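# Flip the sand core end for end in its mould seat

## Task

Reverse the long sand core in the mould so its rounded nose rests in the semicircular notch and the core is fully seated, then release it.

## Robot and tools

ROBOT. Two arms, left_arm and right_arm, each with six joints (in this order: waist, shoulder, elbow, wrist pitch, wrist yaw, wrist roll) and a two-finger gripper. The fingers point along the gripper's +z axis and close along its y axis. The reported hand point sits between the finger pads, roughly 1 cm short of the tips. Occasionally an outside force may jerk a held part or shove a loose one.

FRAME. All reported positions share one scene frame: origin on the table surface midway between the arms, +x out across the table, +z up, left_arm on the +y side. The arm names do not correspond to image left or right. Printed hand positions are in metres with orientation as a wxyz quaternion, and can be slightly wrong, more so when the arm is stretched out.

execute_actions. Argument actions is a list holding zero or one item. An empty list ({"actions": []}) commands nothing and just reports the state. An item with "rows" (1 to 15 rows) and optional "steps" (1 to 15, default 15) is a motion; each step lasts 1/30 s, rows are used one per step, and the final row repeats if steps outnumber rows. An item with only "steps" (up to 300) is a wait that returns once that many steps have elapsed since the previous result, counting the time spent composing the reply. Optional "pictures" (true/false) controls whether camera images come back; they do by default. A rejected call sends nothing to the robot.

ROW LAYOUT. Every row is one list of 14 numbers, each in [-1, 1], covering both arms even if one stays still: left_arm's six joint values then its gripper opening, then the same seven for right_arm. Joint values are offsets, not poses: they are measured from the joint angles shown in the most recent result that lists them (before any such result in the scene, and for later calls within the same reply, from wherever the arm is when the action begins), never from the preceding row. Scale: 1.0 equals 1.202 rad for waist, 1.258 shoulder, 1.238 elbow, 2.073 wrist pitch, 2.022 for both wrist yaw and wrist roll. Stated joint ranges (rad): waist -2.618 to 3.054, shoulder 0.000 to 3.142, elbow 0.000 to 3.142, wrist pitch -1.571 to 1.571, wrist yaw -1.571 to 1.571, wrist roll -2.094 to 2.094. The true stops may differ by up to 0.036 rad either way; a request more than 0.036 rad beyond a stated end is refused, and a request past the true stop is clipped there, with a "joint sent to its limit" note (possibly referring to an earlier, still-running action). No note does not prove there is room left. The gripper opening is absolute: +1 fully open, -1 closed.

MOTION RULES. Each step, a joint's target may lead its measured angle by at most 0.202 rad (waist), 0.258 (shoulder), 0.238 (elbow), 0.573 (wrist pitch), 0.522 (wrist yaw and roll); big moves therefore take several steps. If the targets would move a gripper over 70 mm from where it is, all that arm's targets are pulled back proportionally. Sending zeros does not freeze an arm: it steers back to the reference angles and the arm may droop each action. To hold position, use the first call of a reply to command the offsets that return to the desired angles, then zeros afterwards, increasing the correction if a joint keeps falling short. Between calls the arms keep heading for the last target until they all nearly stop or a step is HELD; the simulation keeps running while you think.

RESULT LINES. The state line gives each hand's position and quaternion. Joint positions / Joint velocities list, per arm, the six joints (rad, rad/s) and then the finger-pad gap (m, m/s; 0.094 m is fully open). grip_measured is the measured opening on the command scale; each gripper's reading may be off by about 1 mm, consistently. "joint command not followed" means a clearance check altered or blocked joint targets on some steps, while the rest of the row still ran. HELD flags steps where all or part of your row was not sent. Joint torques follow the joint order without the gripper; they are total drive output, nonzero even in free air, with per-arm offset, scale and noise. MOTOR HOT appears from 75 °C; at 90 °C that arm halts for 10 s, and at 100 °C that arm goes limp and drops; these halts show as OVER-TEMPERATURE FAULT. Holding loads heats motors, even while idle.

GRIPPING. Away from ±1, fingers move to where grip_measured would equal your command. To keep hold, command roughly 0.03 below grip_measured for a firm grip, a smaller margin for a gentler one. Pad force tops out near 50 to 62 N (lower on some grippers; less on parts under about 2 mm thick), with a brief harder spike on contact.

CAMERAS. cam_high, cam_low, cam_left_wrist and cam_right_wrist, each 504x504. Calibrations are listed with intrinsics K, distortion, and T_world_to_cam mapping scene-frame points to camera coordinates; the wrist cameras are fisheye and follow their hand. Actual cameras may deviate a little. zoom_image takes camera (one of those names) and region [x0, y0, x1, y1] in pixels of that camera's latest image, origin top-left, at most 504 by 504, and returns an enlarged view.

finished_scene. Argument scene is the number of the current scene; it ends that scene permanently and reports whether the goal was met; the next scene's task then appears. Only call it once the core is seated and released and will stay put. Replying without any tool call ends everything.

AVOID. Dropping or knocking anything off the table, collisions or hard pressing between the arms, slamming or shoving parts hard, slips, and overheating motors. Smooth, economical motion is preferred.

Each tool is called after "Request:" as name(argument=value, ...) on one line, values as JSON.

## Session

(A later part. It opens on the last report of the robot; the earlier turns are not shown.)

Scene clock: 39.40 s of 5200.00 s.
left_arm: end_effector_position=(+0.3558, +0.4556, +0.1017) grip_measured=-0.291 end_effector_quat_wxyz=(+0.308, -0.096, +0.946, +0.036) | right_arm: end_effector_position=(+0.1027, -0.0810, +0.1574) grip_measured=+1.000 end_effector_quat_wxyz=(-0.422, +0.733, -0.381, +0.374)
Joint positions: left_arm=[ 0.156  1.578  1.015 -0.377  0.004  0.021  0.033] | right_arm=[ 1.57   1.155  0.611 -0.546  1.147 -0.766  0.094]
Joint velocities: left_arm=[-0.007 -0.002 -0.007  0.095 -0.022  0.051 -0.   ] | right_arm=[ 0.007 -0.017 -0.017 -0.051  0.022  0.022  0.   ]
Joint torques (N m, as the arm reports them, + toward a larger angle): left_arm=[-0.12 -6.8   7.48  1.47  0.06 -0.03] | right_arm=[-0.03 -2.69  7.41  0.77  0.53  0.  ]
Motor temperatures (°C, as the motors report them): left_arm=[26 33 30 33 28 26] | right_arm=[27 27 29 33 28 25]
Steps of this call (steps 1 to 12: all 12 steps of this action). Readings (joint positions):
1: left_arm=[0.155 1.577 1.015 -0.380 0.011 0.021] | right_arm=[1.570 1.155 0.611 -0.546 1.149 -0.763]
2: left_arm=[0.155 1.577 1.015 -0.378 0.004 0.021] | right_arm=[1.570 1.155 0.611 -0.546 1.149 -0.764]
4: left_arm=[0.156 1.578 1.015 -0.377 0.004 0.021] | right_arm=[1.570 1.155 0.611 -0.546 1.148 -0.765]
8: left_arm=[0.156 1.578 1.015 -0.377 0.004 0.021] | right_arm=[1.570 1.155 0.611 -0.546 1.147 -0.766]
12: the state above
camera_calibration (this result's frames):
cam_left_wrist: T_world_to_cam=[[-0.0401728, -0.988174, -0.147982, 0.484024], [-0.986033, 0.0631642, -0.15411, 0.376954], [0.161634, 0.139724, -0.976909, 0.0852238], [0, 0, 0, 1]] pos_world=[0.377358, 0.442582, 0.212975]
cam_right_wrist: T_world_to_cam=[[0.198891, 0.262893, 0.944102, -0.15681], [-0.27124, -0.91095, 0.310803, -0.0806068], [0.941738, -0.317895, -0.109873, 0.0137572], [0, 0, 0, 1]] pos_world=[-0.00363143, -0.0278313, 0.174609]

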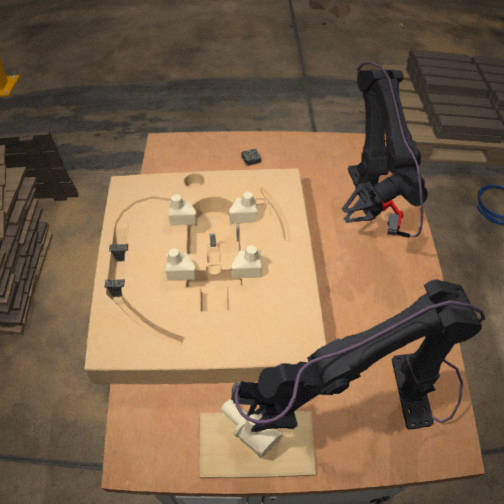

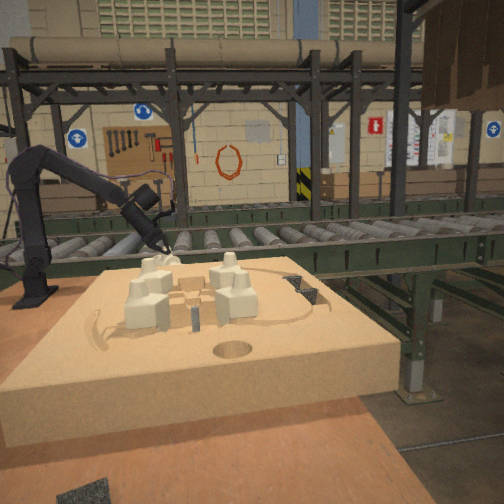

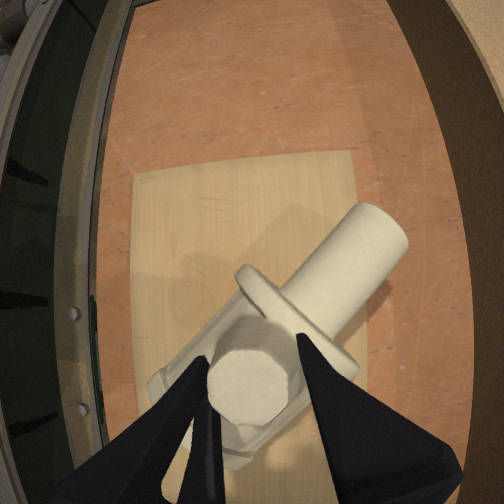

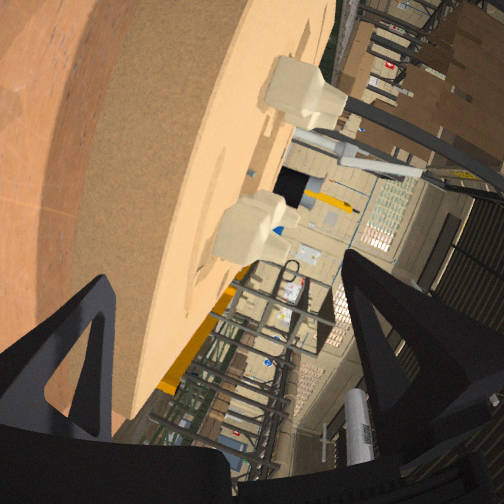

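Request:
execute_actions(actions=[{"rows":[[0,-0.03,0.05,0.04,0,0,-0.45,0,0,0,0,0,0,1],[0,-0.04,0.08,0.04,0,0,-0.45,0,0,0,0,0,0,1],[0,-0.04,0.11,0.03,0,0,-0.45,0,0,0,0,0,0,1],[0,-0.04,0.14,0.01,0,0,-0.45,0,0,0,0,0,0,1],[0,-0.04,0.18,-0.01,0,0,-0.45,0,0,0,0,0,0,1],[0,-0.04,0.22,-0.03,0,0,-0.45,0,0,0,0,0,0,1],[0,-0.04,0.26,-0.05,0,0,-0.45,0,0,0,0,0,0,1],[0,-0.04,0.3,-0.08,0,0,-0.45,0,0,0,0,0,0,1],[0,-0.04,0.34,-0.1,0,0,-0.45,0,0,0,0,0,0,1],[0,-0.04,0.38,-0.13,0,0,-0.45,0,0,0,0,0,0,1],[0,-0.04,0.42,-0.15,0,0,-0.45,0,0,0,0,0,0,1],[0,-0.04,0.46,-0.18,0,0,-0.45,0,0,0,0,0,0,1],[0,-0.04,0.5,-0.2,0,0,-0.45,0,0,0,0,0,0,1],[0,-0.04,0.55,-0.24,0,0,-0.45,0,0,0,0,0,0,1]]}], pictures=false)

Request:
execute_actions(actions=[{"steps":12}], pictures=false)

Request:
execute_actions(actions=[{"rows":[[-0.16,0.09,0.22,0.04,-0.005,0,-0.45,0,0,0,0,0,0,1]]}], pictures=false)

Request:
execute_actions(actions=[{"rows":[[-0.16,0.09,0.22,0.04,-0.008,0,-0.45,0,0,0,0,0,0,1]]}], pictures=false)

Request:
execute_actions(actions=[{"rows":[[-0.15,0.07,0.2,0.045,-0.008,0,-0.45,0,0,0,0,0,0,1]]}], pictures=false)

Request:
execute_actions(actions=[{"steps":12}], pictures=false)

Scene clock: 42.77 s of 5200.00 s.
left_arm: end_effector_position=(+0.3781, +0.4607, +0.2196) grip_measured=-0.291 end_effector_quat_wxyz=(+0.331, -0.096, +0.938, +0.039) | right_arm: end_effector_position=(+0.1025, -0.0808, +0.1570) grip_measured=+1.000 end_effector_quat_wxyz=(-0.421, +0.734, -0.380, +0.374)
Joint positions: left_arm=[ 0.156  1.586  1.466 -0.771  0.004  0.021  0.033] | right_arm=[ 1.57   1.155  0.611 -0.546  1.144 -0.769  0.094]
Joint velocities: left_arm=[-0.007 -0.002  1.346 -1.253  0.022 -0.051 -0.   ] | right_arm=[ 0.002  0.007 -0.017 -0.037  0.037  0.022  0.   ]
Joint torques (N m, as the arm reports them, + toward a larger angle): left_arm=[ -0.02 -10.29  11.26   2.24   0.01  -0.03] | right_arm=[-0.03 -2.69  7.42  0.77  0.52  0.03]
Motor temperatures (°C, as the motors report them): left_arm=[26 32 30 33 28 26] | right_arm=[27 27 29 33 28 25]
Steps of this call (steps 1 to 15: the robot went on to your last target; steps 16 to 86: nothing new was sent; steps 87 to 101: all 15 steps of this action). Readings (joint positions):
87: left_arm=[0.156 1.578 1.018 -0.376 0.004 0.021] | right_arm=[1.570 1.155 0.611 -0.546 1.146 -0.767]
88: left_arm=[0.156 1.578 1.024 -0.381 0.004 0.021] | right_arm=[1.570 1.155 0.611 -0.546 1.146 -0.767]
90: left_arm=[0.156 1.579 1.053 -0.416 0.004 0.021] | right_arm=[1.570 1.155 0.611 -0.546 1.145 -0.768]
94: left_arm=[0.156 1.584 1.168 -0.519 0.004 0.021] | right_arm=[1.570 1.155 0.611 -0.546 1.145 -0.769]
101: the state above

Scene clock: 43.17 s of 5200.00 s.
left_arm: end_effector_position=(+0.3677, +0.4583, +0.2768) grip_measured=-0.291 end_effector_quat_wxyz=(+0.347, -0.095, +0.932, +0.041) | right_arm: end_effector_position=(+0.1025, -0.0808, +0.1570) grip_measured=+1.000 end_effector_quat_wxyz=(-0.421, +0.734, -0.380, +0.374)
Joint positions: left_arm=[ 0.156  1.565  1.655 -0.946  0.004  0.021  0.033] | right_arm=[ 1.57   1.155  0.611 -0.546  1.144 -0.77   0.094]
Joint velocities: left_arm=[-0.007  0.002  0.012 -0.403 -0.066  0.037 -0.   ] | right_arm=[-0.002 -0.007 -0.017 -0.007  0.007 -0.051  0.   ]
Joint torques (N m, as the arm reports them, + toward a larger angle): left_arm=[ 0.02 -9.3   9.91  2.38  0.01 -0.03] | right_arm=[-0.03 -2.68  7.42  0.77  0.53  0.02]
Motor temperatures (°C, as the motors report them): left_arm=[26 32 30 33 28 26] | right_arm=[27 27 29 33 28 25]
Steps of this call (steps 1 to 12: the robot went on to your last target). Readings (joint positions):
1: left_arm=[0.156 1.586 1.511 -0.806 0.004 0.021] | right_arm=[1.570 1.155 0.611 -0.546 1.144 -0.769]
2: left_arm=[0.156 1.586 1.554 -0.836 0.004 0.021] | right_arm=[1.570 1.155 0.611 -0.546 1.144 -0.769]
4: left_arm=[0.156 1.582 1.619 -0.877 0.004 0.021] | right_arm=[1.570 1.155 0.611 -0.546 1.144 -0.770]
8: left_arm=[0.156 1.564 1.655 -0.900 0.004 0.021] | right_arm=[1.570 1.155 0.611 -0.546 1.144 -0.770]
12: the state above

Scene clock: 43.67 s of 5200.00 s.
left_arm: end_effector_position=(+0.4232, +0.3743, +0.2881) grip_measured=-0.291 end_effector_quat_wxyz=(+0.361, +0.001, +0.933, +0.004) | right_arm: end_effector_position=(+0.1023, -0.0806, +0.1567) grip_measured=+1.000 end_effector_quat_wxyz=(-0.420, +0.735, -0.379, +0.373)
Joint positions: left_arm=[-0.046  1.734  1.871 -0.969  0.01   0.022  0.033] | right_arm=[ 1.57   1.155  0.611 -0.546  1.141 -0.773  0.094]
Joint velocities: left_arm=[ 0.081  0.017  0.007 -0.139 -0.11   0.037  0.001] | right_arm=[-0.002 -0.002  0.007 -0.037  0.007  0.007  0.   ]
Joint torques (N m, as the arm reports them, + toward a larger angle): left_arm=[  0.43 -12.16  11.27   2.31   0.01  -0.03] | right_arm=[-0.03 -2.69  7.42  0.77  0.53  0.01]
Motor temperatures (°C, as the motors report them): left_arm=[26 32 31 33 28 26] | right_arm=[27 27 29 33 28 25]
Steps of this call (steps 1 to 15: all 15 steps of this action). Readings (joint positions):
1: left_arm=[0.143 1.578 1.674 -0.973 -0.005 0.020] | right_arm=[1.570 1.155 0.611 -0.546 1.144 -0.770]
2: left_arm=[0.120 1.605 1.714 -1.004 -0.029 0.021] | right_arm=[1.570 1.155 0.611 -0.546 1.143 -0.771]
4: left_arm=[0.059 1.661 1.783 -1.018 -0.037 0.022] | right_arm=[1.570 1.155 0.611 -0.546 1.143 -0.772]
8: left_arm=[-0.039 1.729 1.855 -0.981 -0.003 0.022] | right_arm=[1.570 1.155 0.611 -0.546 1.142 -0.772]
15: the state above

Scene clock: 44.17 s of 5200.00 s.
left_arm: end_effector_position=(+0.4566, +0.2687, +0.2859) grip_measured=-0.291 end_effector_quat_wxyz=(+0.362, +0.100, +0.926, -0.037) | right_arm: end_effector_position=(+0.1020, -0.0805, +0.1563) grip_measured=+1.000 end_effector_quat_wxyz=(-0.419, +0.737, -0.378, +0.373)
Joint positions: left_arm=[-0.255  1.909  2.082 -0.999  0.016  0.023  0.033] | right_arm=[ 1.57   1.155  0.611 -0.546  1.139 -0.776  0.094]
Joint velocities: left_arm=[ 0.12   0.002  0.017 -0.066 -0.066 -0.022 -0.   ] | right_arm=[ 0.007 -0.007  0.007 -0.022  0.066 -0.022  0.   ]
Joint torques (N m, as the arm reports them, + toward a larger angle): left_arm=[  0.74 -14.04  11.46   2.34  -0.07  -0.04] | right_arm=[-0.03 -2.7   7.41  0.77  0.52  0.01]
Motor temperatures (°C, as the motors report them): left_arm=[26 32 31 34 28 26] | right_arm=[27 27 29 33 28 25]
Steps of this call (steps 1 to 15: all 15 steps of this action). Readings (joint positions):
1: left_arm=[-0.055 1.748 1.891 -0.988 -0.001 0.021] | right_arm=[1.570 1.155 0.611 -0.546 1.141 -0.773]
2: left_arm=[-0.073 1.775 1.934 -1.012 -0.027 0.023] | right_arm=[1.570 1.155 0.611 -0.546 1.141 -0.774]
4: left_arm=[-0.128 1.830 2.003 -1.022 -0.042 0.023] | right_arm=[1.570 1.155 0.611 -0.546 1.140 -0.775]
8: left_arm=[-0.236 1.901 2.071 -0.995 -0.013 0.023] | right_arm=[1.570 1.155 0.611 -0.546 1.139 -0.776]
15: the state above

Scene clock: 44.67 s of 5200.00 s.
left_arm: end_effector_position=(+0.4584, +0.1547, +0.2789) grip_measured=-0.292 end_effector_quat_wxyz=(+0.359, +0.196, +0.909, -0.079) | right_arm: end_effector_position=(+0.1018, -0.0803, +0.1559) grip_measured=+1.000 end_effector_quat_wxyz=(-0.418, +0.738, -0.376, +0.373)
Joint positions: left_arm=[-0.46   2.061  2.267 -1.023  0.026  0.023  0.033] | right_arm=[ 1.57   1.155  0.611 -0.546  1.136 -0.78   0.094]
Joint velocities: left_arm=[ 0.144 -0.017  0.032 -0.007 -0.051 -0.066 -0.001] | right_arm=[-0.002 -0.012 -0.027 -0.007  0.037  0.022  0.   ]
Joint torques (N m, as the arm reports them, + toward a larger angle): left_arm=[  1.23 -15.39  11.44   2.36  -0.14  -0.04] | right_arm=[-0.03 -2.69  7.4   0.77  0.52  0.01]
Motor temperatures (°C, as the motors report them): left_arm=[26 32 31 34 28 26] | right_arm=[27 27 29 33 28 25]
Steps of this call (steps 1 to 15: all 15 steps of this action). Readings (joint positions):
1: left_arm=[-0.261 1.922 2.103 -1.016 0.006 0.023] | right_arm=[1.570 1.155 0.611 -0.546 1.138 -0.777]
2: left_arm=[-0.273 1.946 2.143 -1.035 -0.018 0.023] | right_arm=[1.570 1.155 0.611 -0.546 1.138 -0.777]
4: left_arm=[-0.318 1.991 2.202 -1.040 -0.037 0.023] | right_arm=[1.570 1.155 0.611 -0.546 1.137 -0.778]
8: left_arm=[-0.422 2.051 2.257 -1.020 -0.015 0.023] | right_arm=[1.570 1.155 0.611 -0.546 1.136 -0.779]
15: the state above

Scene clock: 45.07 s of 5200.00 s.
left_arm: end_effector_position=(+0.4652, +0.1712, +0.2803) grip_measured=-0.292 end_effector_quat_wxyz=(+0.364, +0.180, +0.912, -0.063) | right_arm: end_effector_position=(+0.1018, -0.0803, +0.1559) grip_measured=+1.000 end_effector_quat_wxyz=(-0.418, +0.738, -0.376, +0.373)
Joint positions: left_arm=[-0.435  2.061  2.27  -1.023  0.001  0.023  0.033] | right_arm=[ 1.57   1.155  0.611 -0.546  1.136 -0.78   0.094]
Joint velocities: left_arm=[-0.012 -0.012 -0.017 -0.022  0.081 -0.037 -0.   ] | right_arm=[-0.012 -0.012 -0.002 -0.037  0.081 -0.051  0.   ]
Joint torques (N m, as the arm reports them, + toward a larger angle): left_arm=[ -0.07 -15.32  11.3    2.38   0.    -0.03] | right_arm=[-0.02 -2.7   7.42  0.78  0.51  0.02]
Motor temperatures (°C, as the motors report them): left_arm=[26 33 31 34 28 26] | right_arm=[27 27 29 33 28 25]
Steps of this call (steps 1 to 12: the robot went on to your last target). Readings (joint positions):
1: left_arm=[-0.455 2.061 2.268 -1.023 0.022 0.023] | right_arm=[1.570 1.155 0.611 -0.546 1.136 -0.780]
2: left_arm=[-0.450 2.061 2.269 -1.023 0.019 0.023] | right_arm=[1.570 1.155 0.611 -0.546 1.136 -0.780]
4: left_arm=[-0.441 2.061 2.270 -1.023 0.011 0.023] | right_arm=[1.570 1.155 0.611 -0.546 1.136 -0.780]
8: left_arm=[-0.435 2.061 2.270 -1.023 0.000 0.023] | right_arm=[1.570 1.155 0.611 -0.546 1.136 -0.780]
12: the state above

Request:
execute_actions(actions=[{"rows":[[-0.01,-0.04,0.02,0.055,0,0,-0.45,0,0,0,0,0,0,1],[-0.02,-0.04,0,0.06,0,0,-0.45,0,0,0,0,0,0,1],[-0.03,-0.04,-0.015,0.07,0,0,-0.45,0,0,0,0,0,0,1],[-0.04,-0.04,-0.03,0.08,0,0,-0.45,0,0,0,0,0,0,1],[-0.05,-0.04,-0.045,0.09,0,0,-0.45,0,0,0,0,0,0,1],[-0.06,-0.04,-0.06,0.1,0,0,-0.45,0,0,0,0,0,0,1],[-0.07,-0.04,-0.075,0.105,0,0,-0.45,0,0,0,0,0,0,1],[-0.08,-0.035,-0.09,0.11,0,0,-0.45,0,0,0,0,0,0,1],[-0.09,-0.035,-0.105,0.12,0,0,-0.45,0,0,0,0,0,0,1],[-0.097,-0.035,-0.12,0.125,0,0,-0.45,0,0,0,0,0,0,1],[-0.097,-0.035,-0.135,0.133,0,0,-0.45,0,0,0,0,0,0,1],[-0.097,-0.035,-0.15,0.133,0,0,-0.45,0,0,0,0,0,0,1],[-0.097,-0.035,-0.165,0.133,0,0,-0.45,0,0,0,0,0,0,1]]}], pictures=false)

Request:
execute_actions(actions=[{"steps":20}])

Request:
zoom_image(camera="cam_low", region=[130, 190, 260, 310])

Request:
zoom_image(camera="cam_high", region=[150, 220, 270, 340])

Scene clock: 48.53 s of 5200.00 s.
left_arm: end_effector_position=(+0.4362, +0.1040, +0.2095) grip_measured=-0.292 end_effector_quat_wxyz=(+0.313, +0.245, +0.914, -0.082) | right_arm: end_effector_position=(+0.1016, -0.0801, +0.1555) grip_measured=+1.000 end_effector_quat_wxyz=(-0.417, +0.740, -0.375, +0.372)
Joint positions: left_arm=[-0.566  2.068  2.05  -0.895  0.013  0.023  0.033] | right_arm=[ 1.57   1.155  0.611 -0.546  1.133 -0.783  0.094]
Joint velocities: left_arm=[-0.081  0.115 -0.237  0.037  0.051 -0.081 -0.001] | right_arm=[ 0.002 -0.002  0.012  0.066  0.007  0.022  0.   ]
Joint torques (N m, as the arm reports them, + toward a larger angle): left_arm=[  1.63 -15.32   9.1    2.45  -0.35  -0.03] | right_arm=[-0.04 -2.69  7.42  0.78  0.51  0.  ]
Motor temperatures (°C, as the motors report them): left_arm=[26 34 31 36 28 26] | right_arm=[27 27 29 33 28 25]
Steps of this call (steps 1 to 30: the robot went on to your last target; steps 31 to 89: nothing new was sent; steps 90 to 104: all 15 steps of this action). Readings (joint positions):
90: left_arm=[-0.435 2.061 2.270 -1.023 0.001 0.023] | right_arm=[1.570 1.155 0.611 -0.546 1.136 -0.780]
91: left_arm=[-0.437 2.061 2.267 -1.021 0.000 0.023] | right_arm=[1.570 1.155 0.611 -0.546 1.135 -0.781]
93: left_arm=[-0.445 2.061 2.250 -1.008 -0.005 0.023] | right_arm=[1.570 1.155 0.611 -0.546 1.135 -0.782]
97: left_arm=[-0.487 2.061 2.175 -0.956 -0.011 0.023] | right_arm=[1.570 1.155 0.611 -0.546 1.134 -0.782]
104: the state above

Scene clock: 49.20 s of 5200.00 s.
left_arm: end_effector_position=(+0.4435, +0.1077, +0.2023) grip_measured=-0.292 end_effector_quat_wxyz=(+0.316, +0.240, +0.915, -0.077) | right_arm: end_effector_position=(+0.1016, -0.0801, +0.1555) grip_measured=+1.000 end_effector_quat_wxyz=(-0.417, +0.740, -0.375, +0.372)
Joint positions: left_arm=[-0.556  2.08   2.036 -0.865  0.005  0.023  0.033] | right_arm=[ 1.57   1.155  0.611 -0.546  1.133 -0.783  0.094]
Joint velocities: left_arm=[ 0.007  0.007 -0.007 -0.051 -0.007  0.007 -0.   ] | right_arm=[-0.017 -0.007 -0.007  0.081 -0.037 -0.037  0.   ]
Joint torques (N m, as the arm reports them, + toward a larger angle): left_arm=[  0.4  -15.8    9.14   2.3   -0.06  -0.04] | right_arm=[-0.01 -2.67  7.41  0.77  0.52  0.02]
Motor temperatures (°C, as the motors report them): left_arm=[26 34 31 36 28 26] | right_arm=[27 27 29 33 28 25]
Steps of this call (steps 1 to 20: the robot went on to your last target). Readings (joint positions):
1: left_arm=[-0.567 2.072 2.044 -0.893 0.016 0.023] | right_arm=[1.570 1.155 0.611 -0.546 1.133 -0.783]
2: left_arm=[-0.567 2.075 2.040 -0.893 0.017 0.023] | right_arm=[1.570 1.155 0.611 -0.546 1.133 -0.783]
4: left_arm=[-0.564 2.079 2.036 -0.893 0.014 0.023] | right_arm=[1.570 1.155 0.611 -0.546 1.133 -0.783]
8: left_arm=[-0.557 2.080 2.036 -0.880 0.007 0.023] | right_arm=[1.570 1.155 0.611 -0.546 1.133 -0.783]
20: the state above
camera_calibration (this result's frames):
cam_left_wrist: T_world_to_cam=[[-0.673911, -0.721973, -0.156839, 0.412799], [-0.698329, 0.691772, -0.183815, 0.31168], [0.241206, -0.0143502, -0.970368, 0.197945], [0, 0, 0, 1]] pos_world=[0.4481, 0.0852587, 0.314114]
cam_right_wrist: T_world_to_cam=[[0.201235, 0.280829, 0.938424, -0.152909], [-0.258027, -0.90899, 0.327352, -0.0833215], [0.944948, -0.308014, -0.110459, 0.0154408], [0, 0, 0, 1]] pos_world=[-0.00531937, -0.0280411, 0.172475]

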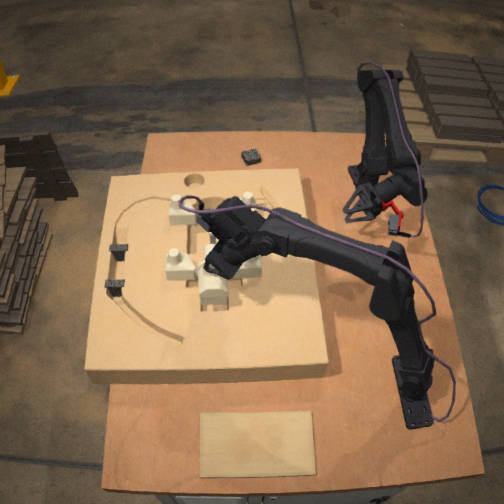

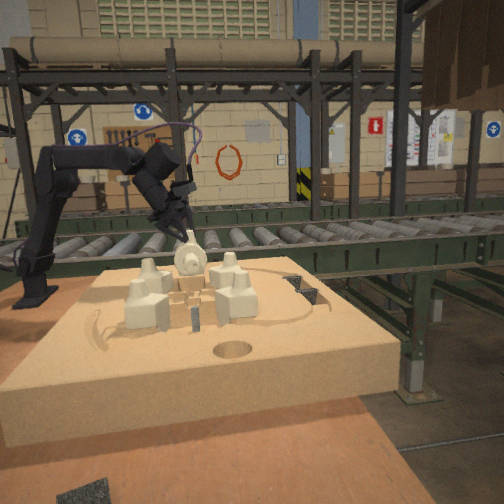

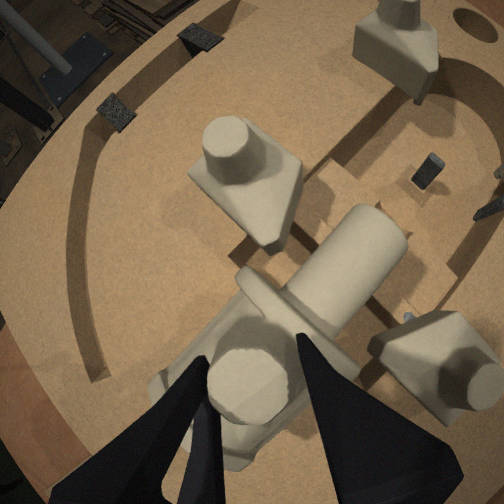

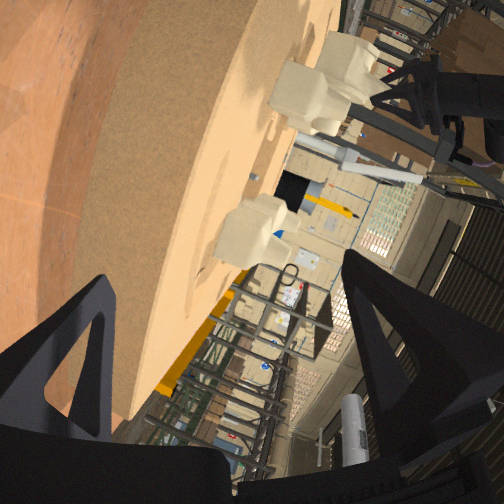

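Region (130, 190, 260, 310) of cam_low's 504x504 image, scaled by 3.877, with more detail than that image has; it fills the top 465 rows of this view, and the rest is white.

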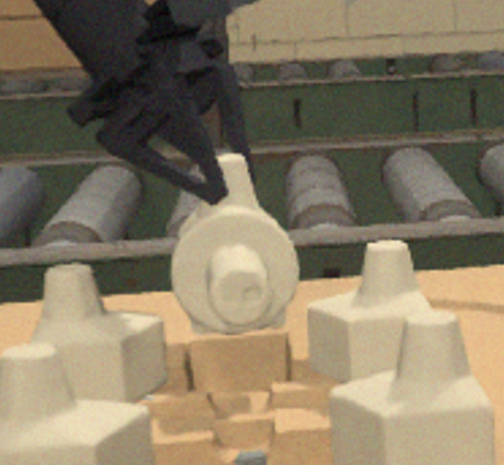

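Region (150, 220, 270, 340) of cam_high's 504x504 image, scaled by 4.200, with more detail than that image has.

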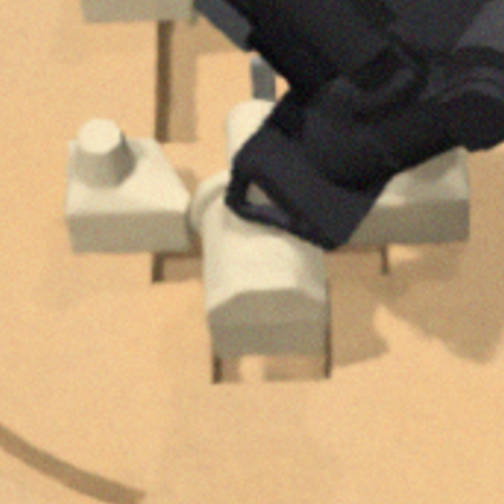

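Aligned. Lower.

Request:
execute_actions(actions=[{"rows":[[0,-0.052,-0.025,0.08,0,0,-0.45,0,0,0,0,0,0,1]]}], pictures=false)

Request:
execute_actions(actions=[{"rows":[[0,-0.05,-0.025,0.083,0,0,-0.45,0,0,0,0,0,0,1]]}])

Request:
zoom_image(camera="cam_high", region=[150, 220, 270, 340])

Scene clock: 50.90 s of 5200.00 s.
left_arm: end_effector_position=(+0.4436, +0.1076, +0.1898) grip_measured=-0.292 end_effector_quat_wxyz=(+0.314, +0.240, +0.915, -0.077) | right_arm: end_effector_position=(+0.1014, -0.0800, +0.1552) grip_measured=+1.000 end_effector_quat_wxyz=(-0.416, +0.741, -0.374, +0.372)
Joint positions: left_arm=[-0.556  2.073  1.978 -0.817  0.005  0.023  0.033] | right_arm=[ 1.57   1.155  0.611 -0.546  1.131 -0.786  0.094]
Joint velocities: left_arm=[-0.022 -0.007  0.017 -0.007  0.051 -0.022 -0.001] | right_arm=[-0.007  0.007 -0.002  0.007 -0.007  0.081  0.   ]
Joint torques (N m, as the arm reports them, + toward a larger angle): left_arm=[  0.07 -15.6    8.8    2.28   0.    -0.05] | right_arm=[-0.05 -2.68  7.41  0.78  0.51  0.02]
Motor temperatures (°C, as the motors report them): left_arm=[26 34 31 37 28 26] | right_arm=[27 27 29 33 28 25]
Steps of this call (steps 1 to 15: the robot went on to your last target; steps 16 to 36: nothing new was sent; steps 37 to 51: all 15 steps of this action). Readings (joint positions):
37: left_arm=[-0.556 2.078 2.027 -0.856 0.005 0.023] | right_arm=[1.570 1.155 0.611 -0.546 1.133 -0.783]
38: left_arm=[-0.556 2.074 2.014 -0.843 0.005 0.023] | right_arm=[1.570 1.155 0.611 -0.546 1.133 -0.784]
40: left_arm=[-0.556 2.073 1.996 -0.829 0.005 0.023] | right_arm=[1.570 1.155 0.611 -0.546 1.132 -0.785]
44: left_arm=[-0.556 2.073 1.979 -0.825 0.005 0.023] | right_arm=[1.570 1.155 0.611 -0.546 1.132 -0.786]
51: the state above

Scene clock: 51.40 s of 5200.00 s.
left_arm: end_effector_position=(+0.4439, +0.1072, +0.1777) grip_measured=-0.292 end_effector_quat_wxyz=(+0.314, +0.240, +0.915, -0.077) | right_arm: end_effector_position=(+0.1011, -0.0798, +0.1548) grip_measured=+1.000 end_effector_quat_wxyz=(-0.415, +0.742, -0.373, +0.372)
Joint positions: left_arm=[-0.556  2.068  1.921 -0.765  0.006  0.023  0.033] | right_arm=[ 1.57   1.155  0.611 -0.546  1.128 -0.79   0.094]
Joint velocities: left_arm=[-0.012  0.007 -0.007  0.007  0.007 -0.037  0.   ] | right_arm=[-0.012 -0.002  0.002  0.022 -0.007 -0.022  0.   ]
Joint torques (N m, as the arm reports them, + toward a larger angle): left_arm=[  0.03 -15.46   8.84   2.26  -0.02  -0.04] | right_arm=[-0.02 -2.7   7.4   0.78  0.5   0.  ]
Motor temperatures (°C, as the motors report them): left_arm=[26 35 31 37 28 26] | right_arm=[27 27 29 33 28 25]
Steps of this call (steps 1 to 15: all 15 steps of this action). Readings (joint positions):
1: left_arm=[-0.556 2.072 1.970 -0.808 0.005 0.023] | right_arm=[1.570 1.155 0.611 -0.546 1.131 -0.787]
2: left_arm=[-0.556 2.069 1.956 -0.793 0.005 0.023] | right_arm=[1.570 1.155 0.611 -0.546 1.130 -0.787]
4: left_arm=[-0.556 2.068 1.938 -0.777 0.005 0.023] | right_arm=[1.570 1.155 0.611 -0.546 1.130 -0.788]
8: left_arm=[-0.556 2.068 1.921 -0.773 0.006 0.023] | right_arm=[1.570 1.155 0.611 -0.546 1.129 -0.789]
15: the state above
camera_calibration (this result's frames):
cam_left_wrist: T_world_to_cam=[[-0.674852, -0.721429, -0.155288, 0.408972], [-0.698351, 0.692345, -0.18156, 0.307298], [0.238495, -0.0140807, -0.971042, 0.175217], [0, 0, 0, 1]] pos_world=[0.448809, 0.084755, 0.289444]
cam_right_wrist: T_world_to_cam=[[0.201901, 0.287678, 0.936204, -0.15142], [-0.253008, -0.908124, 0.333613, -0.0843302], [0.946162, -0.304224, -0.110567, 0.0160598], [0, 0, 0, 1]] pos_world=[-0.00595941, -0.0281363, 0.171669]

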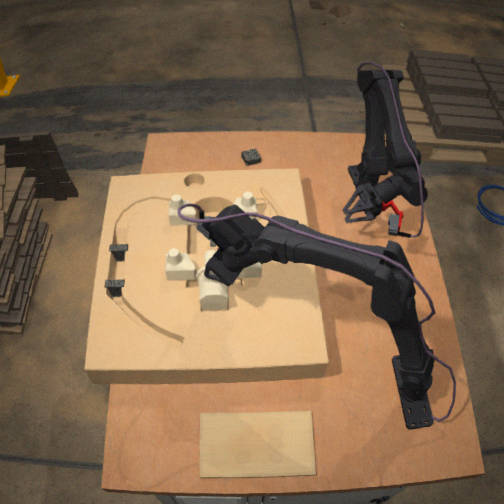

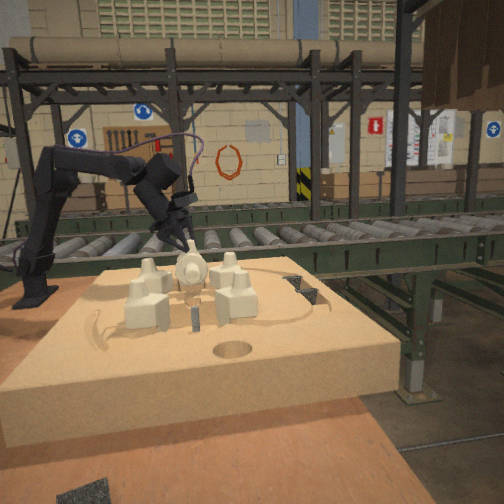

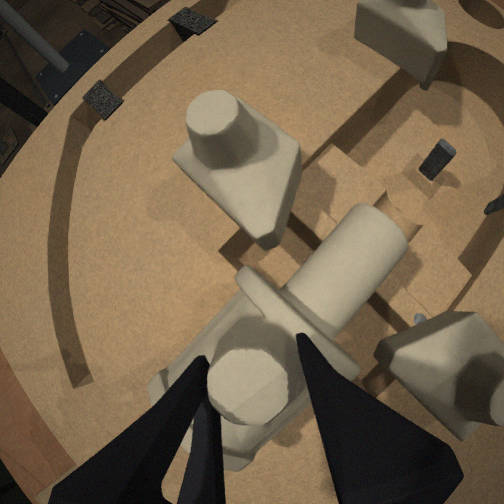

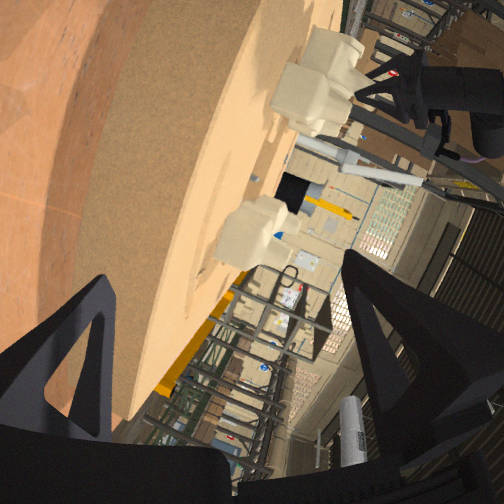

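Region (150, 220, 270, 340) of cam_high's 504x504 image, scaled by 4.200, with more detail than that image has.

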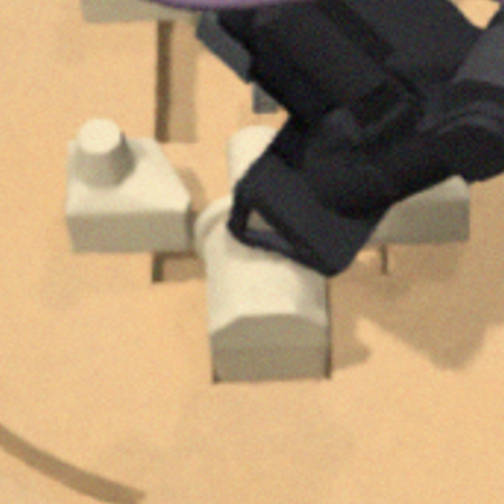

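Slight −y, −x nudge, then continue.

Request:
execute_actions(actions=[{"rows":[[-0.012,-0.045,0.02,0.057,0,0,-0.45,0,0,0,0,0,0,1]],"steps":10}], pictures=false)

Request:
execute_actions(actions=[{"rows":[[0,-0.047,-0.025,0.083,0,0,-0.45,0,0,0,0,0,0,1]]}], pictures=false)

Request:
execute_actions(actions=[{"rows":[[0,-0.045,-0.025,0.083,0,0,-0.45,0,0,0,0,0,0,1]]}])

Scene clock: 53.00 s of 5200.00 s.
left_arm: end_effector_position=(+0.4418, +0.1029, +0.1779) grip_measured=-0.292 end_effector_quat_wxyz=(+0.315, +0.244, +0.914, -0.079) | right_arm: end_effector_position=(+0.1009, -0.0797, +0.1545) grip_measured=+1.000 end_effector_quat_wxyz=(-0.414, +0.743, -0.371, +0.372)
Joint positions: left_arm=[-0.565  2.068  1.921 -0.764  0.006  0.023  0.033] | right_arm=[ 1.57   1.155  0.611 -0.546  1.126 -0.793  0.094]
Joint velocities: left_arm=[-0.002 -0.002 -0.012  0.051 -0.051 -0.022  0.   ] | right_arm=[-0.002 -0.002 -0.002 -0.081 -0.095 -0.022  0.   ]
Joint torques (N m, as the arm reports them, + toward a larger angle): left_arm=[ -0.45 -15.38   8.74   2.25   0.02  -0.03] | right_arm=[-0.03 -2.7   7.43  0.78  0.53  0.02]
Motor temperatures (°C, as the motors report them): left_arm=[26 35 31 37 28 26] | right_arm=[27 27 29 33 28 25]
Steps of this call (steps 1 to 15: the robot went on to your last target; steps 16 to 38: nothing new was sent; steps 39 to 48: all 10 steps of this action). Readings (joint positions):
39: left_arm=[-0.557 2.068 1.921 -0.764 0.006 0.023] | right_arm=[1.570 1.155 0.611 -0.546 1.128 -0.790]
40: left_arm=[-0.557 2.068 1.921 -0.764 0.006 0.023] | right_arm=[1.570 1.155 0.611 -0.546 1.128 -0.791]
42: left_arm=[-0.560 2.068 1.921 -0.764 0.006 0.023] | right_arm=[1.570 1.155 0.611 -0.546 1.127 -0.791]
46: left_arm=[-0.564 2.068 1.921 -0.764 0.006 0.023] | right_arm=[1.570 1.155 0.611 -0.546 1.127 -0.792]
48: the state above

Scene clock: 53.50 s of 5200.00 s.
left_arm: end_effector_position=(+0.4417, +0.1031, +0.1650) grip_measured=-0.292 end_effector_quat_wxyz=(+0.314, +0.244, +0.914, -0.078) | right_arm: end_effector_position=(+0.1007, -0.0796, +0.1541) grip_measured=+1.000 end_effector_quat_wxyz=(-0.413, +0.745, -0.370, +0.371)
Joint positions: left_arm=[-0.565  2.064  1.864 -0.712  0.005  0.024  0.033] | right_arm=[ 1.57   1.155  0.611 -0.546  1.124 -0.796  0.094]
Joint velocities: left_arm=[-0.002 -0.012 -0.007 -0.007 -0.007 -0.051 -0.   ] | right_arm=[ 0.022 -0.022  0.002 -0.037 -0.007 -0.051  0.   ]
Joint torques (N m, as the arm reports them, + toward a larger angle): left_arm=[ -0.02 -15.19   8.88   2.3    0.    -0.03] | right_arm=[-0.01 -2.7   7.44  0.78  0.52  0.03]
Motor temperatures (°C, as the motors report them): left_arm=[26 35 31 37 28 26] | right_arm=[27 27 29 33 28 25]
Steps of this call (steps 1 to 15: all 15 steps of this action). Readings (joint positions):
1: left_arm=[-0.565 2.067 1.913 -0.754 0.006 0.023] | right_arm=[1.570 1.155 0.611 -0.546 1.126 -0.793]
2: left_arm=[-0.565 2.064 1.900 -0.739 0.006 0.023] | right_arm=[1.570 1.155 0.611 -0.546 1.125 -0.793]
4: left_arm=[-0.565 2.064 1.881 -0.723 0.006 0.023] | right_arm=[1.570 1.155 0.611 -0.546 1.125 -0.794]
8: left_arm=[-0.565 2.064 1.864 -0.719 0.005 0.024] | right_arm=[1.570 1.155 0.611 -0.546 1.124 -0.795]
15: the state above

Scene clock: 54.00 s of 5200.00 s.
left_arm: end_effector_position=(+0.4416, +0.1033, +0.1527) grip_measured=-0.292 end_effector_quat_wxyz=(+0.315, +0.245, +0.914, -0.078) | right_arm: end_effector_position=(+0.1005, -0.0794, +0.1538) grip_measured=+1.000 end_effector_quat_wxyz=(-0.412, +0.746, -0.369, +0.371)
Joint positions: left_arm=[-0.565  2.06   1.809 -0.658  0.005  0.026  0.033] | right_arm=[ 1.57   1.155  0.611 -0.546  1.121 -0.799  0.094]
Joint velocities: left_arm=[-0.002 -0.007  0.012 -0.051 -0.022 -0.022 -0.   ] | right_arm=[ 0.002  0.002 -0.002 -0.022  0.081 -0.022  0.   ]
Joint torques (N m, as the arm reports them, + toward a larger angle): left_arm=[  0.03 -15.17   8.77   2.28   0.02  -0.05] | right_arm=[-0.03 -2.69  7.43  0.78  0.5   0.02]
Motor temperatures (°C, as the motors report them): left_arm=[26 35 31 37 28 26] | right_arm=[27 27 29 33 28 25]
Steps of this call (steps 1 to 15: all 15 steps of this action). Readings (joint positions):
1: left_arm=[-0.565 2.063 1.856 -0.702 0.005 0.024] | right_arm=[1.570 1.155 0.611 -0.546 1.124 -0.796]
2: left_arm=[-0.565 2.060 1.843 -0.686 0.005 0.024] | right_arm=[1.570 1.155 0.611 -0.546 1.123 -0.797]
4: left_arm=[-0.565 2.060 1.825 -0.669 0.006 0.024] | right_arm=[1.570 1.155 0.611 -0.546 1.122 -0.798]
8: left_arm=[-0.565 2.060 1.809 -0.663 0.005 0.026] | right_arm=[1.570 1.155 0.611 -0.546 1.122 -0.798]
15: the state above
camera_calibration (this result's frames):
cam_left_wrist: T_world_to_cam=[[-0.681465, -0.714461, -0.158594, 0.403389], [-0.690814, 0.699513, -0.182914, 0.299942], [0.241623, -0.0150905, -0.970253, 0.150023], [0, 0, 0, 1]] pos_world=[0.445851, 0.0806565, 0.264399]
cam_right_wrist: T_world_to_cam=[[0.202916, 0.297368, 0.932951, -0.149285], [-0.245694, -0.90683, 0.342481, -0.0857386], [0.947871, -0.298716, -0.110949, 0.0170064], [0, 0, 0, 1]] pos_world=[-0.00689307, -0.0282777, 0.170526]

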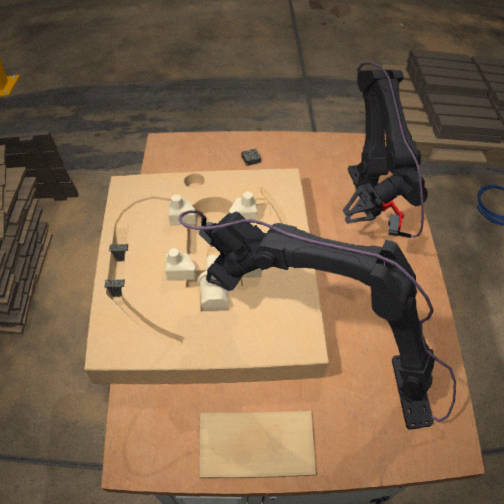

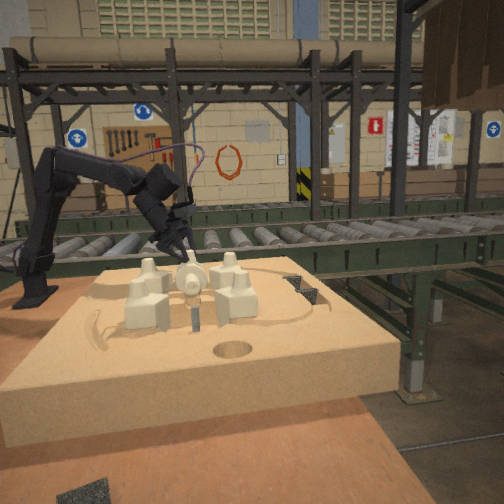

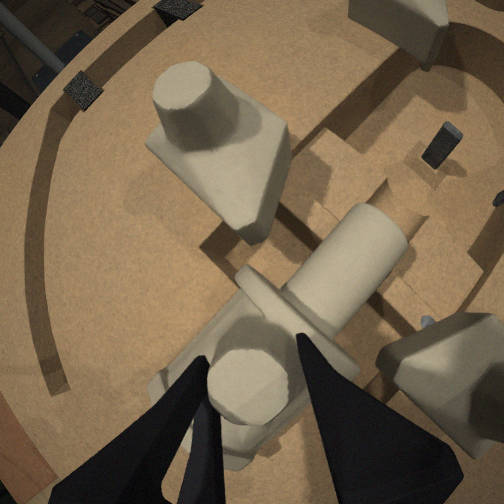

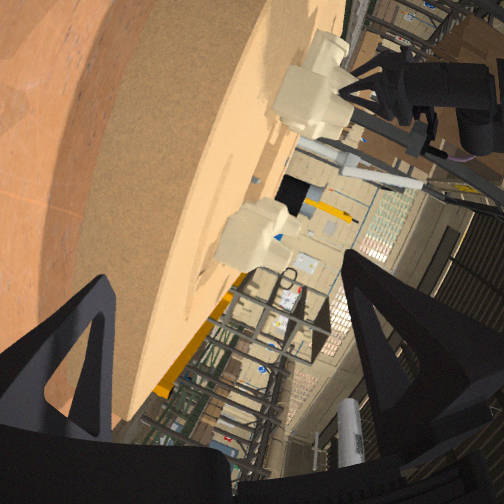

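Request:
execute_actions(actions=[{"rows":[[0.025,-0.045,0.02,0.05,0,0,-0.45,0,0,0,0,0,0,1],[0.025,-0.045,0.02,0.05,0,0,-0.45,0,0,0,0,0,0,1],[0.025,-0.045,0.02,0.05,0,0,-0.45,0,0,0,0,0,0,1],[0.025,-0.045,0.02,0.05,0,0,-0.45,0,0,0,0,0,0,1],[0.025,-0.045,0.02,0.05,0,0,-0.45,0,0,0,0,0,0,1],[0.03,-0.04,-0.025,0.065,0,0,-0.45,0,0,0,0,0,0,1]]}], pictures=false)

Request:
execute_actions(actions=[{"rows":[[0.012,-0.015,-0.015,0.02,0,0,-0.45,0,0,0,0,0,0,1]]}], pictures=false)

Request:
execute_actions(actions=[{"rows":[[0,-0.015,0.01,0.01,0,0,0.2,0,0,0,0,0,0,1]],"steps":10}], pictures=false)

Request:
execute_actions(actions=[{"rows":[[0,-0.07,0.12,-0.06,0,0,0.2,0,0,0,0,0,0,1]]}])

Request:
zoom_image(camera="cam_low", region=[155, 245, 225, 315])

Scene clock: 56.33 s of 5200.00 s.
left_arm: end_effector_position=(+0.4423, +0.1080, +0.1421) grip_measured=-0.292 end_effector_quat_wxyz=(+0.312, +0.242, +0.914, -0.087) | right_arm: end_effector_position=(+0.1003, -0.0793, +0.1534) grip_measured=+1.000 end_effector_quat_wxyz=(-0.411, +0.747, -0.368, +0.371)
Joint positions: left_arm=[-0.548  2.057  1.763 -0.617  0.032  0.028  0.033] | right_arm=[ 1.57   1.155  0.611 -0.546  1.119 -0.802  0.094]
Joint velocities: left_arm=[-0.002 -0.007 -0.002 -0.022  0.007 -0.037 -0.001] | right_arm=[-0.002  0.002 -0.007  0.037  0.066 -0.022  0.   ]
Joint torques (N m, as the arm reports them, + toward a larger angle): left_arm=[  1.61 -14.65   7.95   2.1   -0.29  -0.05] | right_arm=[-0.03 -2.68  7.41  0.78  0.51  0.02]
Motor temperatures (°C, as the motors report them): left_arm=[26 36 31 38 28 26] | right_arm=[27 27 29 33 28 25]
Steps of this call (steps 1 to 15: the robot went on to your last target; steps 16 to 55: nothing new was sent; steps 56 to 70: all 15 steps of this action). Readings (joint positions):
56: left_arm=[-0.563 2.060 1.809 -0.658 0.005 0.026] | right_arm=[1.570 1.155 0.611 -0.546 1.121 -0.799]
57: left_arm=[-0.561 2.060 1.809 -0.658 0.008 0.026] | right_arm=[1.570 1.155 0.611 -0.546 1.120 -0.800]
59: left_arm=[-0.553 2.060 1.809 -0.658 0.013 0.026] | right_arm=[1.570 1.155 0.611 -0.546 1.120 -0.801]
63: left_arm=[-0.548 2.057 1.782 -0.632 0.028 0.026] | right_arm=[1.570 1.155 0.611 -0.546 1.119 -0.801]
70: the state above

Scene clock: 56.83 s of 5200.00 s.
left_arm: end_effector_position=(+0.4425, +0.1073, +0.1393) grip_measured=-0.292 end_effector_quat_wxyz=(+0.313, +0.245, +0.913, -0.089) | right_arm: end_effector_position=(+0.1001, -0.0791, +0.1531) grip_measured=+1.000 end_effector_quat_wxyz=(-0.410, +0.748, -0.366, +0.370)
Joint positions: left_arm=[-0.547  2.057  1.75  -0.601  0.037  0.034  0.033] | right_arm=[ 1.57   1.155  0.611 -0.546  1.117 -0.805  0.094]
Joint velocities: left_arm=[ 0.002 -0.002  0.007  0.037 -0.007  0.066  0.   ] | right_arm=[-0.007  0.002 -0.012 -0.007  0.037 -0.051  0.   ]
Joint torques (N m, as the arm reports them, + toward a larger angle): left_arm=[  1.16 -12.63   6.12   1.56  -0.05  -0.1 ] | right_arm=[-0.03 -2.68  7.43  0.78  0.51  0.01]
Motor temperatures (°C, as the motors report them): left_arm=[26 35 31 38 28 26] | right_arm=[27 27 29 33 28 25]
Steps of this call (steps 1 to 15: all 15 steps of this action). Readings (joint positions):
1: left_arm=[-0.548 2.057 1.759 -0.616 0.034 0.029] | right_arm=[1.570 1.155 0.611 -0.546 1.119 -0.803]
2: left_arm=[-0.548 2.057 1.755 -0.610 0.035 0.030] | right_arm=[1.570 1.155 0.611 -0.546 1.118 -0.803]
4: left_arm=[-0.547 2.057 1.751 -0.602 0.037 0.033] | right_arm=[1.570 1.155 0.611 -0.546 1.118 -0.804]
8: left_arm=[-0.547 2.057 1.750 -0.601 0.037 0.034] | right_arm=[1.570 1.155 0.611 -0.546 1.117 -0.805]
15: the state above

Scene clock: 57.17 s of 5200.00 s.
left_arm: end_effector_position=(+0.4426, +0.1071, +0.1394) grip_measured=+0.198 end_effector_quat_wxyz=(+0.314, +0.246, +0.913, -0.089) | right_arm: end_effector_position=(+0.0999, -0.0790, +0.1528) grip_measured=+1.000 end_effector_quat_wxyz=(-0.410, +0.749, -0.365, +0.370)
Joint positions: left_arm=[-0.547  2.057  1.75  -0.6    0.038  0.035  0.056] | right_arm=[ 1.57   1.155  0.611 -0.546  1.115 -0.808  0.094]
Joint velocities: left_arm=[ 0.002  0.002  0.002 -0.051  0.037  0.037 -0.   ] | right_arm=[-0.012 -0.007  0.017 -0.022  0.007 -0.007  0.   ]
Joint torques (N m, as the arm reports them, + toward a larger angle): left_arm=[ -0.03 -12.6    7.72   1.51   0.    -0.03] | right_arm=[-0.03 -2.71  7.42  0.78  0.51  0.01]
Motor temperatures (°C, as the motors report them): left_arm=[26 35 31 38 28 26] | right_arm=[27 27 29 33 28 25]
Steps of this call (steps 1 to 10: all 10 steps of this action). Readings (joint positions):
1: left_arm=[-0.547 2.057 1.750 -0.601 0.038 0.035] | right_arm=[1.570 1.155 0.611 -0.546 1.116 -0.806]
2: left_arm=[-0.547 2.057 1.750 -0.601 0.038 0.035] | right_arm=[1.570 1.155 0.611 -0.546 1.116 -0.806]
4: left_arm=[-0.547 2.057 1.750 -0.600 0.038 0.035] | right_arm=[1.570 1.155 0.611 -0.546 1.116 -0.807]
8: left_arm=[-0.547 2.057 1.750 -0.600 0.038 0.035] | right_arm=[1.570 1.155 0.611 -0.546 1.115 -0.808]
10: the state above

Scene clock: 57.67 s of 5200.00 s.
left_arm: end_effector_position=(+0.4404, +0.1083, +0.2202) grip_measured=+0.198 end_effector_quat_wxyz=(+0.362, +0.242, +0.895, -0.100) | right_arm: end_effector_position=(+0.0997, -0.0789, +0.1525) grip_measured=+1.000 end_effector_quat_wxyz=(-0.409, +0.751, -0.364, +0.370)
Joint positions: left_arm=[-0.547  1.974  1.882 -0.711  0.038  0.035  0.056] | right_arm=[ 1.57   1.155  0.611 -0.546  1.112 -0.811  0.094]
Joint velocities: left_arm=[ 0.002 -0.002 -0.007 -0.154  0.007  0.022  0.001] | right_arm=[-0.007  0.012  0.002  0.066 -0.022 -0.037  0.   ]
Joint torques (N m, as the arm reports them, + toward a larger angle): left_arm=[  0.   -10.93   8.09   1.49   0.    -0.03] | right_arm=[-0.04 -2.7   7.41  0.78  0.51  0.02]
Motor temperatures (°C, as the motors report them): left_arm=[26 35 31 38 28 26] | right_arm=[27 27 29 33 28 25]
Steps of this call (steps 1 to 15: all 15 steps of this action). Readings (joint positions):
1: left_arm=[-0.547 2.057 1.764 -0.620 0.038 0.035] | right_arm=[1.570 1.155 0.611 -0.546 1.114 -0.809]
2: left_arm=[-0.547 2.057 1.786 -0.652 0.038 0.035] | right_arm=[1.570 1.155 0.611 -0.546 1.114 -0.809]
4: left_arm=[-0.547 2.044 1.829 -0.685 0.038 0.035] | right_arm=[1.570 1.155 0.611 -0.546 1.113 -0.810]
8: left_arm=[-0.547 1.991 1.873 -0.697 0.038 0.035] | right_arm=[1.570 1.155 0.611 -0.546 1.112 -0.811]
15: the state above
camera_calibration (this result's frames):
cam_left_wrist: T_world_to_cam=[[-0.675193, -0.718197, -0.168248, 0.416605], [-0.663236, 0.690915, -0.287671, 0.319861], [0.322849, -0.0826449, -0.942835, 0.181401], [0, 0, 0, 1]] pos_world=[0.434867, 0.0931995, 0.333139]
cam_right_wrist: T_world_to_cam=[[0.203328, 0.310355, 0.928621, -0.14648], [-0.236411, -0.90481, 0.35416, -0.0875674], [0.950141, -0.291547, -0.110601, 0.0180531], [0, 0, 0, 1]] pos_world=[-0.00807151, -0.0285078, 0.169034]

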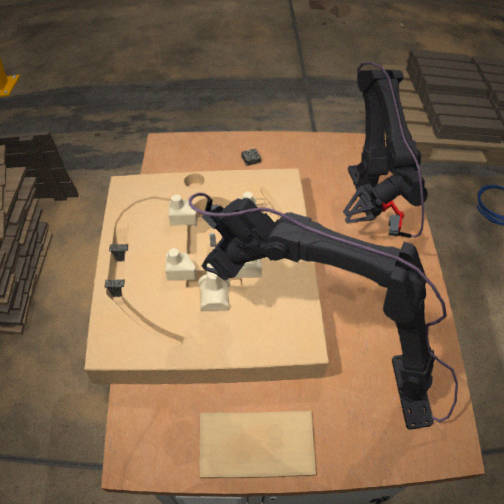

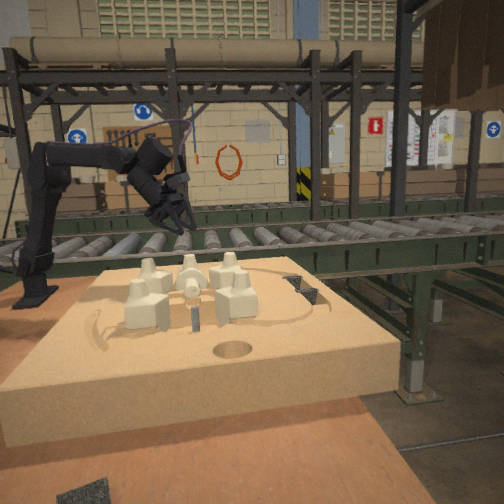

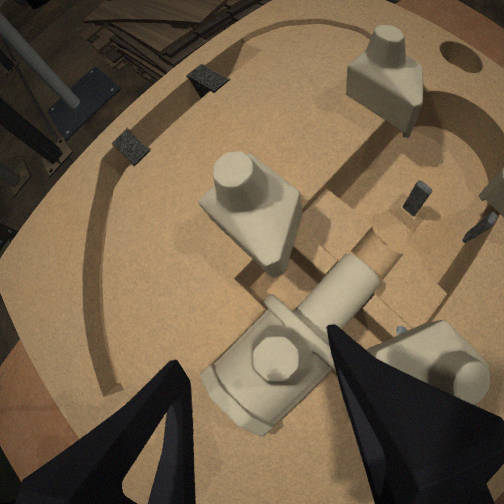

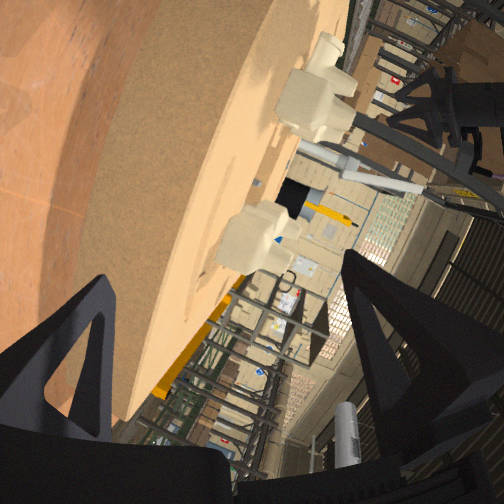

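Region (155, 245, 225, 315) of cam_low's 504x504 image, scaled by 7.200, with more detail than that image has.

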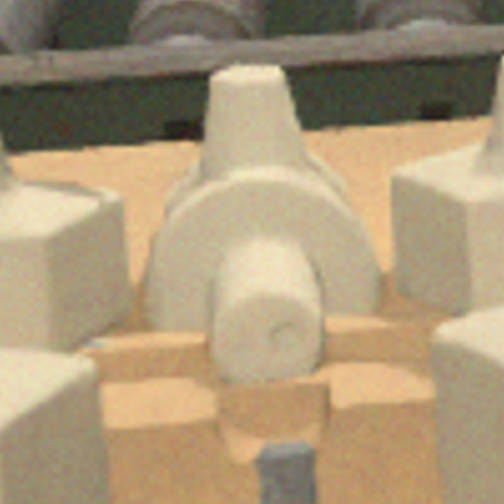

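Request:
execute_actions(actions=[])

Request:
finished_scene(scene=2)

Scene clock: 58.57 s of 5200.00 s.
left_arm: end_effector_position=(+0.4383, +0.1093, +0.2179) grip_measured=+0.198 end_effector_quat_wxyz=(+0.356, +0.242, +0.897, -0.098) | right_arm: end_effector_position=(+0.0997, -0.0788, +0.1525) grip_measured=+1.000 end_effector_quat_wxyz=(-0.409, +0.751, -0.364, +0.370)
Joint positions: left_arm=[-0.547  1.974  1.882 -0.724  0.038  0.035  0.056] | right_arm=[ 1.57   1.155  0.611 -0.546  1.112 -0.811  0.094]
Joint velocities: left_arm=[-0.012 -0.007 -0.017 -0.007  0.037  0.037  0.   ] | right_arm=[-0.012 -0.002 -0.007  0.007  0.051 -0.022  0.   ]
Joint torques (N m, as the arm reports them, + toward a larger angle): left_arm=[ -0.02 -10.86   8.09   1.43   0.02  -0.02] | right_arm=[-0.03 -2.7   7.42  0.78  0.51  0.02]
Motor temperatures (°C, as the motors report them): left_arm=[26 35 31 38 28 26] | right_arm=[27 27 29 33 28 25]
Steps of this call (steps 1 to 27: the robot went on to your last target). Readings (joint positions):
1: left_arm=[-0.547 1.974 1.882 -0.715 0.038 0.035] | right_arm=[1.570 1.155 0.611 -0.546 1.112 -0.811]
2: left_arm=[-0.547 1.974 1.882 -0.718 0.038 0.035] | right_arm=[1.570 1.155 0.611 -0.546 1.112 -0.811]
4: left_arm=[-0.547 1.974 1.882 -0.720 0.038 0.035] | right_arm=[1.570 1.155 0.611 -0.546 1.112 -0.811]
8: left_arm=[-0.547 1.974 1.882 -0.722 0.038 0.035] | right_arm=[1.570 1.155 0.611 -0.546 1.112 -0.811]
27: the state above
camera_calibration (this result's frames):
cam_left_wrist: T_world_to_cam=[[-0.677111, -0.717203, -0.164742, 0.415571], [-0.666481, 0.692596, -0.275887, 0.315776], [0.311967, -0.0770082, -0.946967, 0.185117], [0, 0, 0, 1]] pos_world=[0.434096, 0.0935992, 0.33088]
cam_right_wrist: T_world_to_cam=[[0.203583, 0.310441, 0.928537, -0.146435], [-0.236133, -0.904832, 0.354288, -0.0875843], [0.950155, -0.291385, -0.110903, 0.0181436], [0, 0, 0, 1]] pos_world=[-0.00810906, -0.0285029, 0.169013]

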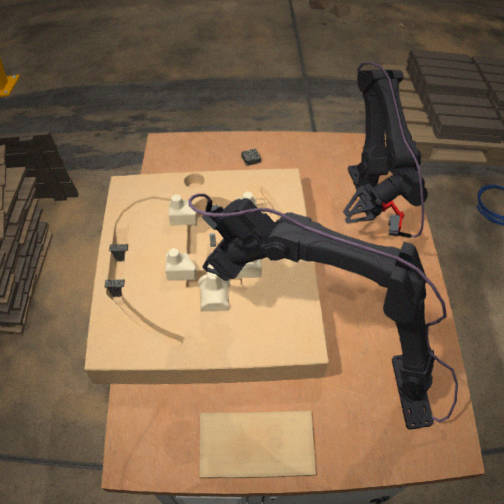

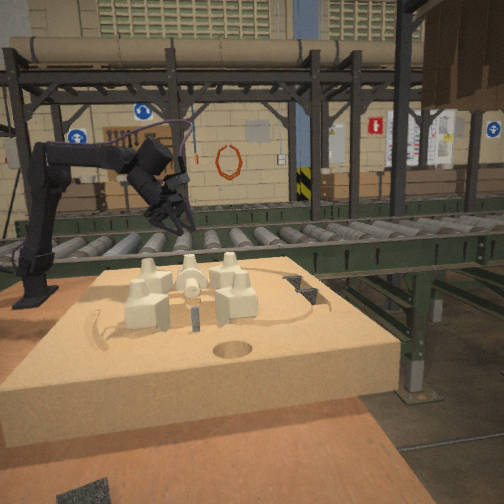

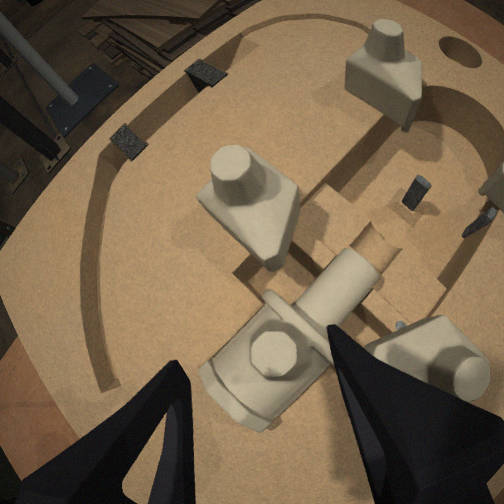

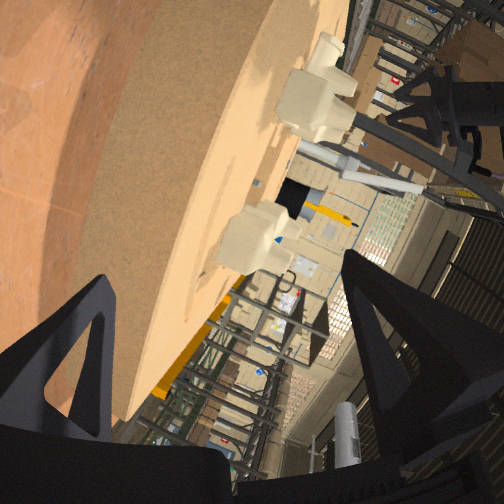

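The scene is finished: the task was done.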